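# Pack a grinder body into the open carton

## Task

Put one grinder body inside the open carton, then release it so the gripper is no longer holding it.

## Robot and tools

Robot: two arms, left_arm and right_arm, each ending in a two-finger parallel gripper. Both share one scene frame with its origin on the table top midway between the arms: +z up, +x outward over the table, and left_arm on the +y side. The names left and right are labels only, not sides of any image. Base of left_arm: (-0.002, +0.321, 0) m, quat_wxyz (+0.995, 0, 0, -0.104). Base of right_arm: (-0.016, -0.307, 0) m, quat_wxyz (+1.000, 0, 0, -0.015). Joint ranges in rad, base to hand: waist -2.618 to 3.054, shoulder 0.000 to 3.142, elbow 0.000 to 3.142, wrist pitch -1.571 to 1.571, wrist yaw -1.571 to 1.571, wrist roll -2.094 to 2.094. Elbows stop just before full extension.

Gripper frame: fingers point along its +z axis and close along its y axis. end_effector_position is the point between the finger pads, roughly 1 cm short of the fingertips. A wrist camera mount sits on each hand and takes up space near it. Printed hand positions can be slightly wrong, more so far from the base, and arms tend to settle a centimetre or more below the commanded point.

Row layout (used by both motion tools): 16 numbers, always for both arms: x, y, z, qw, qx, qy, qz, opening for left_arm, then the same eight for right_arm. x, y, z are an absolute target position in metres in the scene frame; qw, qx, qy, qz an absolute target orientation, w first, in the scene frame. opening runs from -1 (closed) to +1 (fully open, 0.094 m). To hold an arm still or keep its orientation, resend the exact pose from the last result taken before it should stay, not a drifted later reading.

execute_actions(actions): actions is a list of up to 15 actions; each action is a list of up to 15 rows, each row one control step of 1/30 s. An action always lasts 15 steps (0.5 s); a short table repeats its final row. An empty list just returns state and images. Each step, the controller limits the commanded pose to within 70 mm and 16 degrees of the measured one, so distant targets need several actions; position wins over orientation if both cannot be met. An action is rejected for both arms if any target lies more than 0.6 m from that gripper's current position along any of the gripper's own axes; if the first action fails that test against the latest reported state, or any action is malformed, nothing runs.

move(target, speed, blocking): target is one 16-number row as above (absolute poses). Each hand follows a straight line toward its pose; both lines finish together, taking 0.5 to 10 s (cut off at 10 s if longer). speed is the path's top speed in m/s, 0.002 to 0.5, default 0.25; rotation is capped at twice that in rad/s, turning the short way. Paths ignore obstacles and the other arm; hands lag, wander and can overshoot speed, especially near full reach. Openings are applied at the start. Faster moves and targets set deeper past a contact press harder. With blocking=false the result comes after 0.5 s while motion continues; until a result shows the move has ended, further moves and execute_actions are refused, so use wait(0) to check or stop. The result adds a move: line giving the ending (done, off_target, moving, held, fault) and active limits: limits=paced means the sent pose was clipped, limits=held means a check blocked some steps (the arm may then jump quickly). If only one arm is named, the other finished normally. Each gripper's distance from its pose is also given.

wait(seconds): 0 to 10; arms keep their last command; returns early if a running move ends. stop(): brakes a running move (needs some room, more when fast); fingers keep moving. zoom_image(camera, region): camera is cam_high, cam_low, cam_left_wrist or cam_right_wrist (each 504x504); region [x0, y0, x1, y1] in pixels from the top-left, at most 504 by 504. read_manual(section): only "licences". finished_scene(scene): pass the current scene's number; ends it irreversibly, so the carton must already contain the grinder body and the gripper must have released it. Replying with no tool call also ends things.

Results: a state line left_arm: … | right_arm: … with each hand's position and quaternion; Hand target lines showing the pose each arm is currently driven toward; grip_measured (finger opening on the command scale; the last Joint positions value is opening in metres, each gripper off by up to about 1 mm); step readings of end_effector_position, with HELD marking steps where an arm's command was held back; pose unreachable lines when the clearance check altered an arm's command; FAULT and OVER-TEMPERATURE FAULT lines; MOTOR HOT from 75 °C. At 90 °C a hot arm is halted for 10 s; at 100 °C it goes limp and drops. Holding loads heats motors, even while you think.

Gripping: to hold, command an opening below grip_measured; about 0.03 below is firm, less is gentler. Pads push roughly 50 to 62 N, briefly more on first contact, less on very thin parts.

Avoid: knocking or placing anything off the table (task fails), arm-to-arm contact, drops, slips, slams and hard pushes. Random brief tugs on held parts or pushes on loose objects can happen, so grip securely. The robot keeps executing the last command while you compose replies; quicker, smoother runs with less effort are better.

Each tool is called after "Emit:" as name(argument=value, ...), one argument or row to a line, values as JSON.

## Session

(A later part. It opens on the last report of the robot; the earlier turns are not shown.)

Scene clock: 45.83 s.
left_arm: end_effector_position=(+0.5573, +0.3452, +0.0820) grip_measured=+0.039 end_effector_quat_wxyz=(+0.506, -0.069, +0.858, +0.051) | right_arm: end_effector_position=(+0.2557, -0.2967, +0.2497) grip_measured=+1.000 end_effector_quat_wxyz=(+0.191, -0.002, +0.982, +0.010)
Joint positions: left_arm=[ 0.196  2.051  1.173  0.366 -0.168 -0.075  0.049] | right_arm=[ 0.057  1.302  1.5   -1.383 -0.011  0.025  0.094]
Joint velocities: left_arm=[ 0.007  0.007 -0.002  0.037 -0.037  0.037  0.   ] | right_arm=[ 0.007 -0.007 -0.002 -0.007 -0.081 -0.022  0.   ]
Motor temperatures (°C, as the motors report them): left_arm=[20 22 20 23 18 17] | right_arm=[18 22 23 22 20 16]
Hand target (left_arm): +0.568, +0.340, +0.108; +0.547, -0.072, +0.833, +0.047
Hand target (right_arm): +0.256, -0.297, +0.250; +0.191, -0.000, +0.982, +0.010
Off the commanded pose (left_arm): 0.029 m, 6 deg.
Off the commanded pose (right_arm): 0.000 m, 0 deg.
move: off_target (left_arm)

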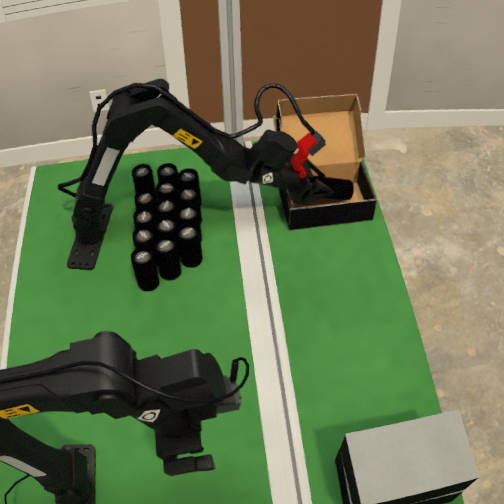

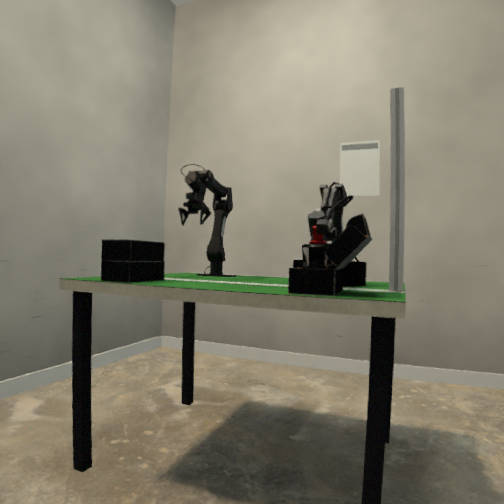

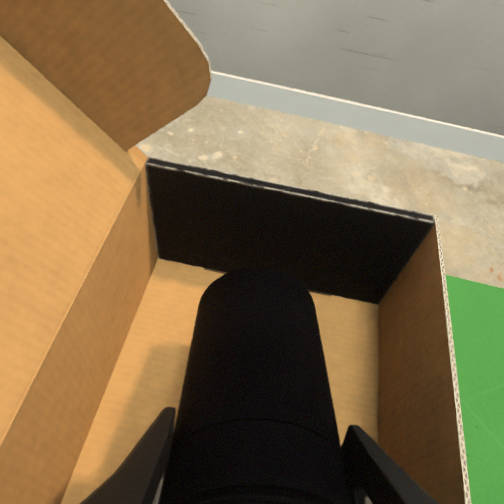

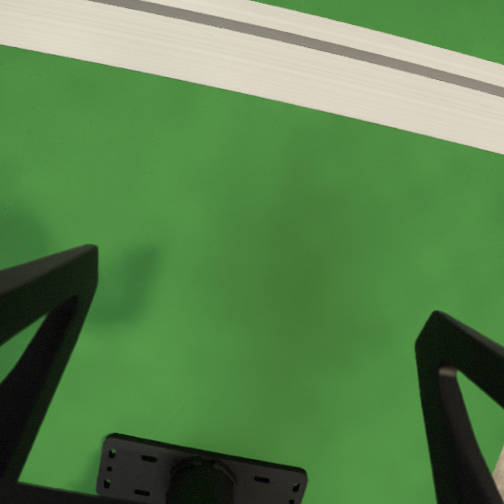

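A bit lower, steeper to keep the body off the wall, then release.

Emit:
move(
  target=[0.57,0.34,0.092,0.53,-0.073,0.843,0.048,-0.02,0.2557,-0.2967,0.2497,0.191,0,0.982,0.01,1],
  speed=0.04,
)

Emit:
execute_actions(
  actions=[
    [[0.57,0.34,0.092,0.53,-0.073,0.843,0.048,0.3,0.2557,-0.2967,0.2497,0.191,0,0.982,0.01,1]],
  ],
)

Emit:
move(
  target=[0.5,0.33,0.2,0.45,-0.073,0.89,0.048,0.3,0.2557,-0.2967,0.2497,0.191,0,0.982,0.01,1],
  speed=0.2,
)

Scene clock: 50.47 s.
left_arm: end_effector_position=(+0.5535, +0.3453, +0.0666) grip_measured=+0.039 end_effector_quat_wxyz=(+0.488, -0.069, +0.869, +0.052) | right_arm: end_effector_position=(+0.2557, -0.2967, +0.2497) grip_measured=+1.000 end_effector_quat_wxyz=(+0.191, -0.002, +0.982, +0.010)
Joint positions: left_arm=[ 0.196  2.071  1.173  0.343 -0.169 -0.078  0.049] | right_arm=[ 0.057  1.302  1.5   -1.383 -0.011  0.025  0.094]
Joint velocities: left_arm=[ 0.002 -0.017 -0.002  0.007 -0.007 -0.081  0.   ] | right_arm=[-0.002  0.002 -0.002  0.022 -0.037  0.022  0.   ]
Motor temperatures (°C, as the motors report them): left_arm=[20 22 20 24 18 17] | right_arm=[18 22 24 22 20 16]
Hand target (left_arm): +0.568, +0.340, +0.093; +0.530, -0.073, +0.844, +0.047
Hand target (right_arm): +0.256, -0.297, +0.250; +0.191, -0.000, +0.982, +0.010
Off the commanded pose (left_arm): 0.031 m, 6 deg.
Off the commanded pose (right_arm): 0.000 m, 0 deg.
move: off_target (left_arm)

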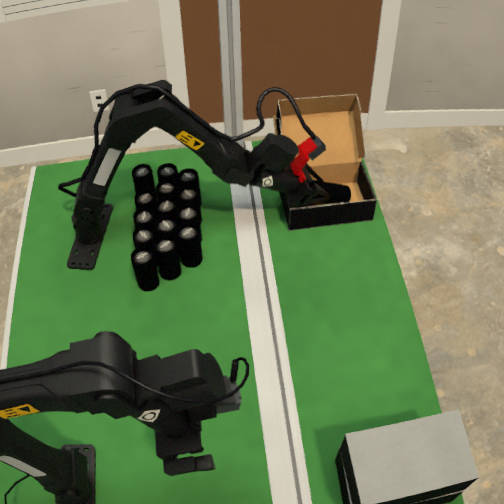

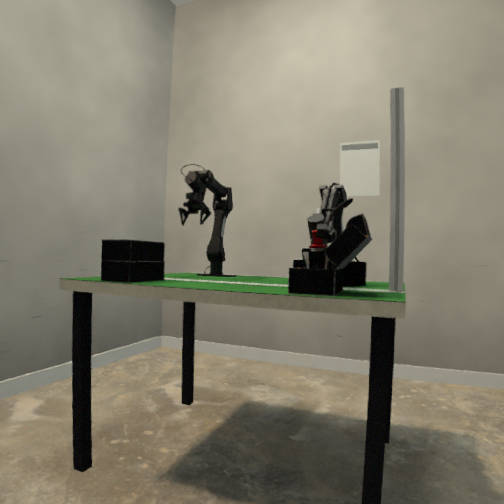

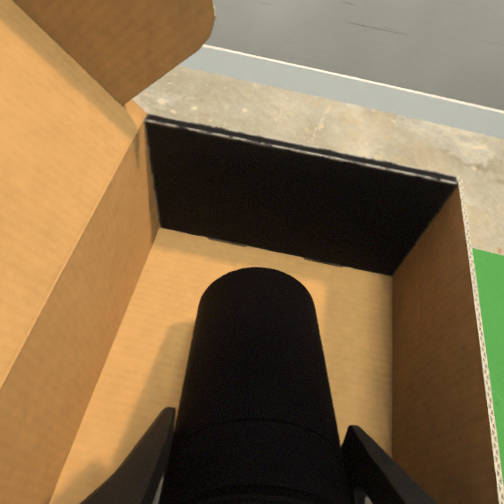

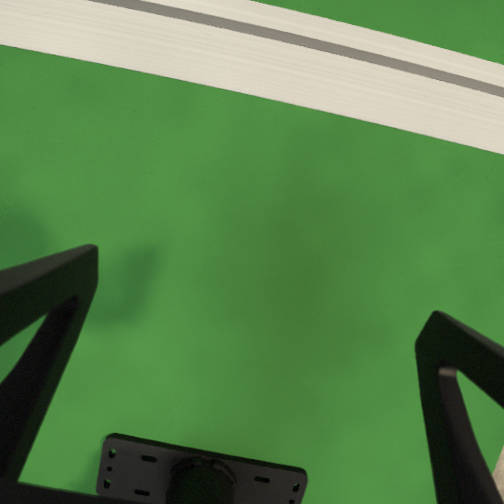

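Scene clock: 50.97 s.
left_arm: end_effector_position=(+0.5600, +0.3456, +0.0779) grip_measured=+0.297 end_effector_quat_wxyz=(+0.510, -0.072, +0.855, +0.050) | right_arm: end_effector_position=(+0.2557, -0.2967, +0.2497) grip_measured=+1.000 end_effector_quat_wxyz=(+0.191, -0.002, +0.982, +0.010)
Joint positions: left_arm=[ 0.196  2.071  1.173  0.396 -0.171 -0.078  0.061] | right_arm=[ 0.057  1.302  1.5   -1.383 -0.011  0.025  0.094]
Joint velocities: left_arm=[-0.002  0.002 -0.002 -0.066 -0.022 -0.007 -0.   ] | right_arm=[ 0.017 -0.007 -0.002 -0.066 -0.022 -0.095  0.   ]
Motor temperatures (°C, as the motors report them): left_arm=[20 22 20 24 18 17] | right_arm=[18 22 24 22 20 16]
Hand target (left_arm): +0.570, +0.340, +0.092; +0.530, -0.072, +0.844, +0.047
Hand target (right_arm): +0.256, -0.297, +0.250; +0.191, -0.000, +0.982, +0.010
Off the commanded pose (left_arm): 0.018 m, 3 deg.
Off the commanded pose (right_arm): 0.000 m, 0 deg.
Step readings (end_effector_position):
0: left_arm (+0.5535, +0.3453, +0.0666) | right_arm (+0.2557, -0.2967, +0.2497)
1: left_arm (+0.5537, +0.3454, +0.0669) | right_arm (+0.2557, -0.2967, +0.2497)
2: left_arm (+0.5545, +0.3456, +0.0684) | right_arm (+0.2557, -0.2967, +0.2497)
4: left_arm (+0.5570, +0.3457, +0.0726) | right_arm (+0.2557, -0.2967, +0.2497)
8: left_arm (+0.5590, +0.3456, +0.0762) | right_arm (+0.2557, -0.2967, +0.2497)
15: end_effector_position above

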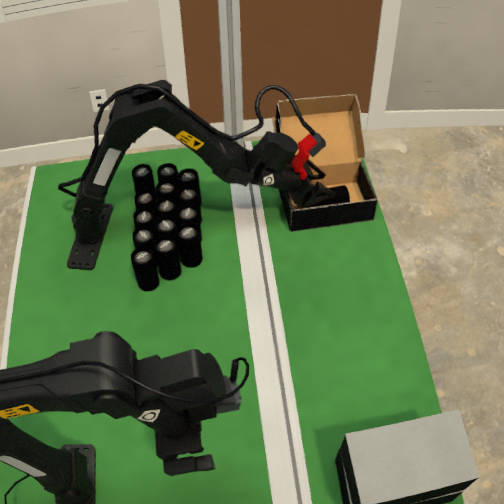

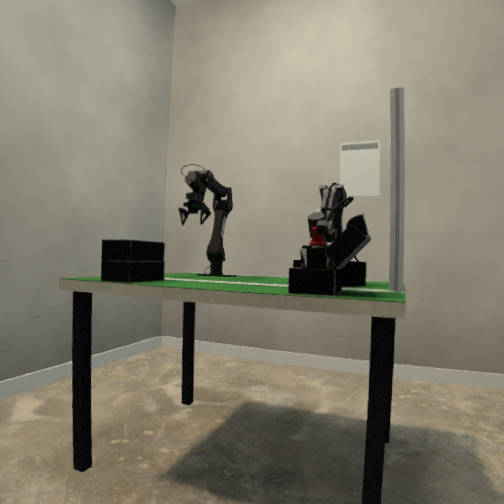

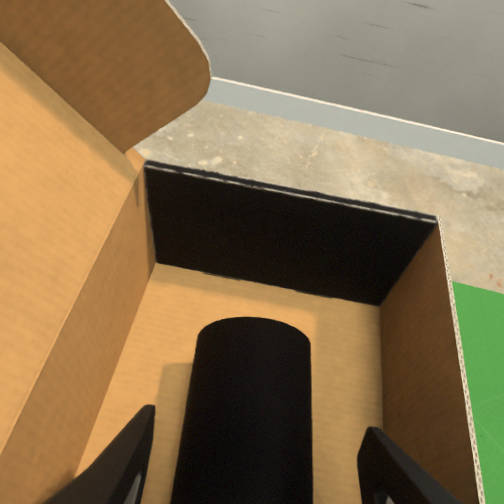

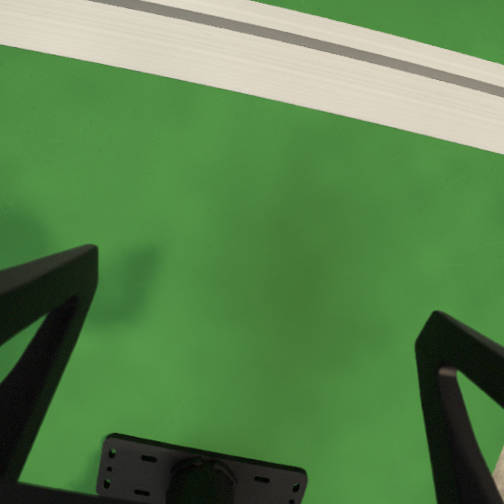

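Scene clock: 52.43 s.
left_arm: end_effector_position=(+0.4987, +0.3321, +0.1803) grip_measured=+0.297 end_effector_quat_wxyz=(+0.433, -0.072, +0.897, +0.050) | right_arm: end_effector_position=(+0.2557, -0.2967, +0.2497) grip_measured=+1.000 end_effector_quat_wxyz=(+0.191, -0.002, +0.982, +0.010)
Joint positions: left_arm=[ 0.162  1.727  1.311 -0.266 -0.189 -0.117  0.061] | right_arm=[ 0.057  1.302  1.5   -1.383 -0.011  0.025  0.094]
Joint velocities: left_arm=[-0.002  0.012  0.002  0.007  0.007  0.022  0.   ] | right_arm=[-0.017  0.002  0.002  0.007 -0.037  0.022  0.   ]
Motor temperatures (°C, as the motors report them): left_arm=[20 22 20 24 18 17] | right_arm=[18 22 24 22 20 16]
Hand target (left_arm): +0.501, +0.329, +0.199; +0.449, -0.074, +0.889, +0.048
Hand target (right_arm): +0.256, -0.297, +0.250; +0.191, -0.000, +0.982, +0.010
Off the commanded pose (left_arm): 0.020 m, 2 deg.
Off the commanded pose (right_arm): 0.000 m, 0 deg.
move: off_target (left_arm)

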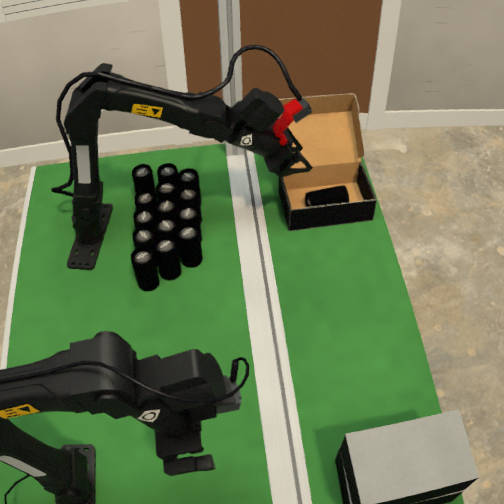

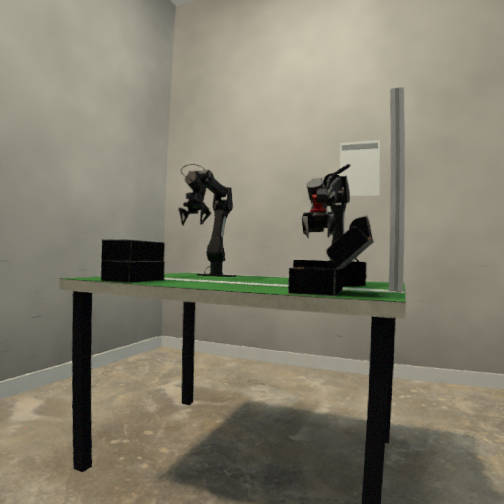

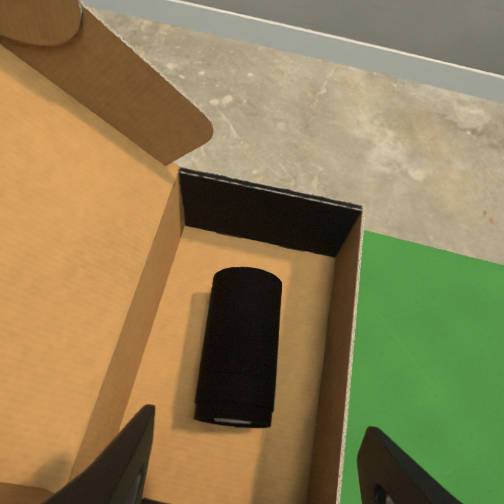

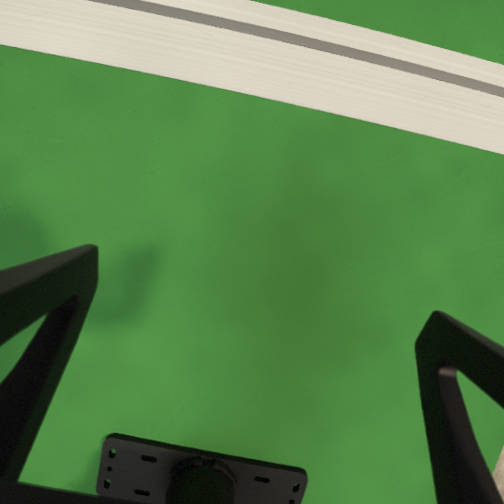

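Emit:
finished_scene(
  scene=2,
)

The scene is finished: the task was done.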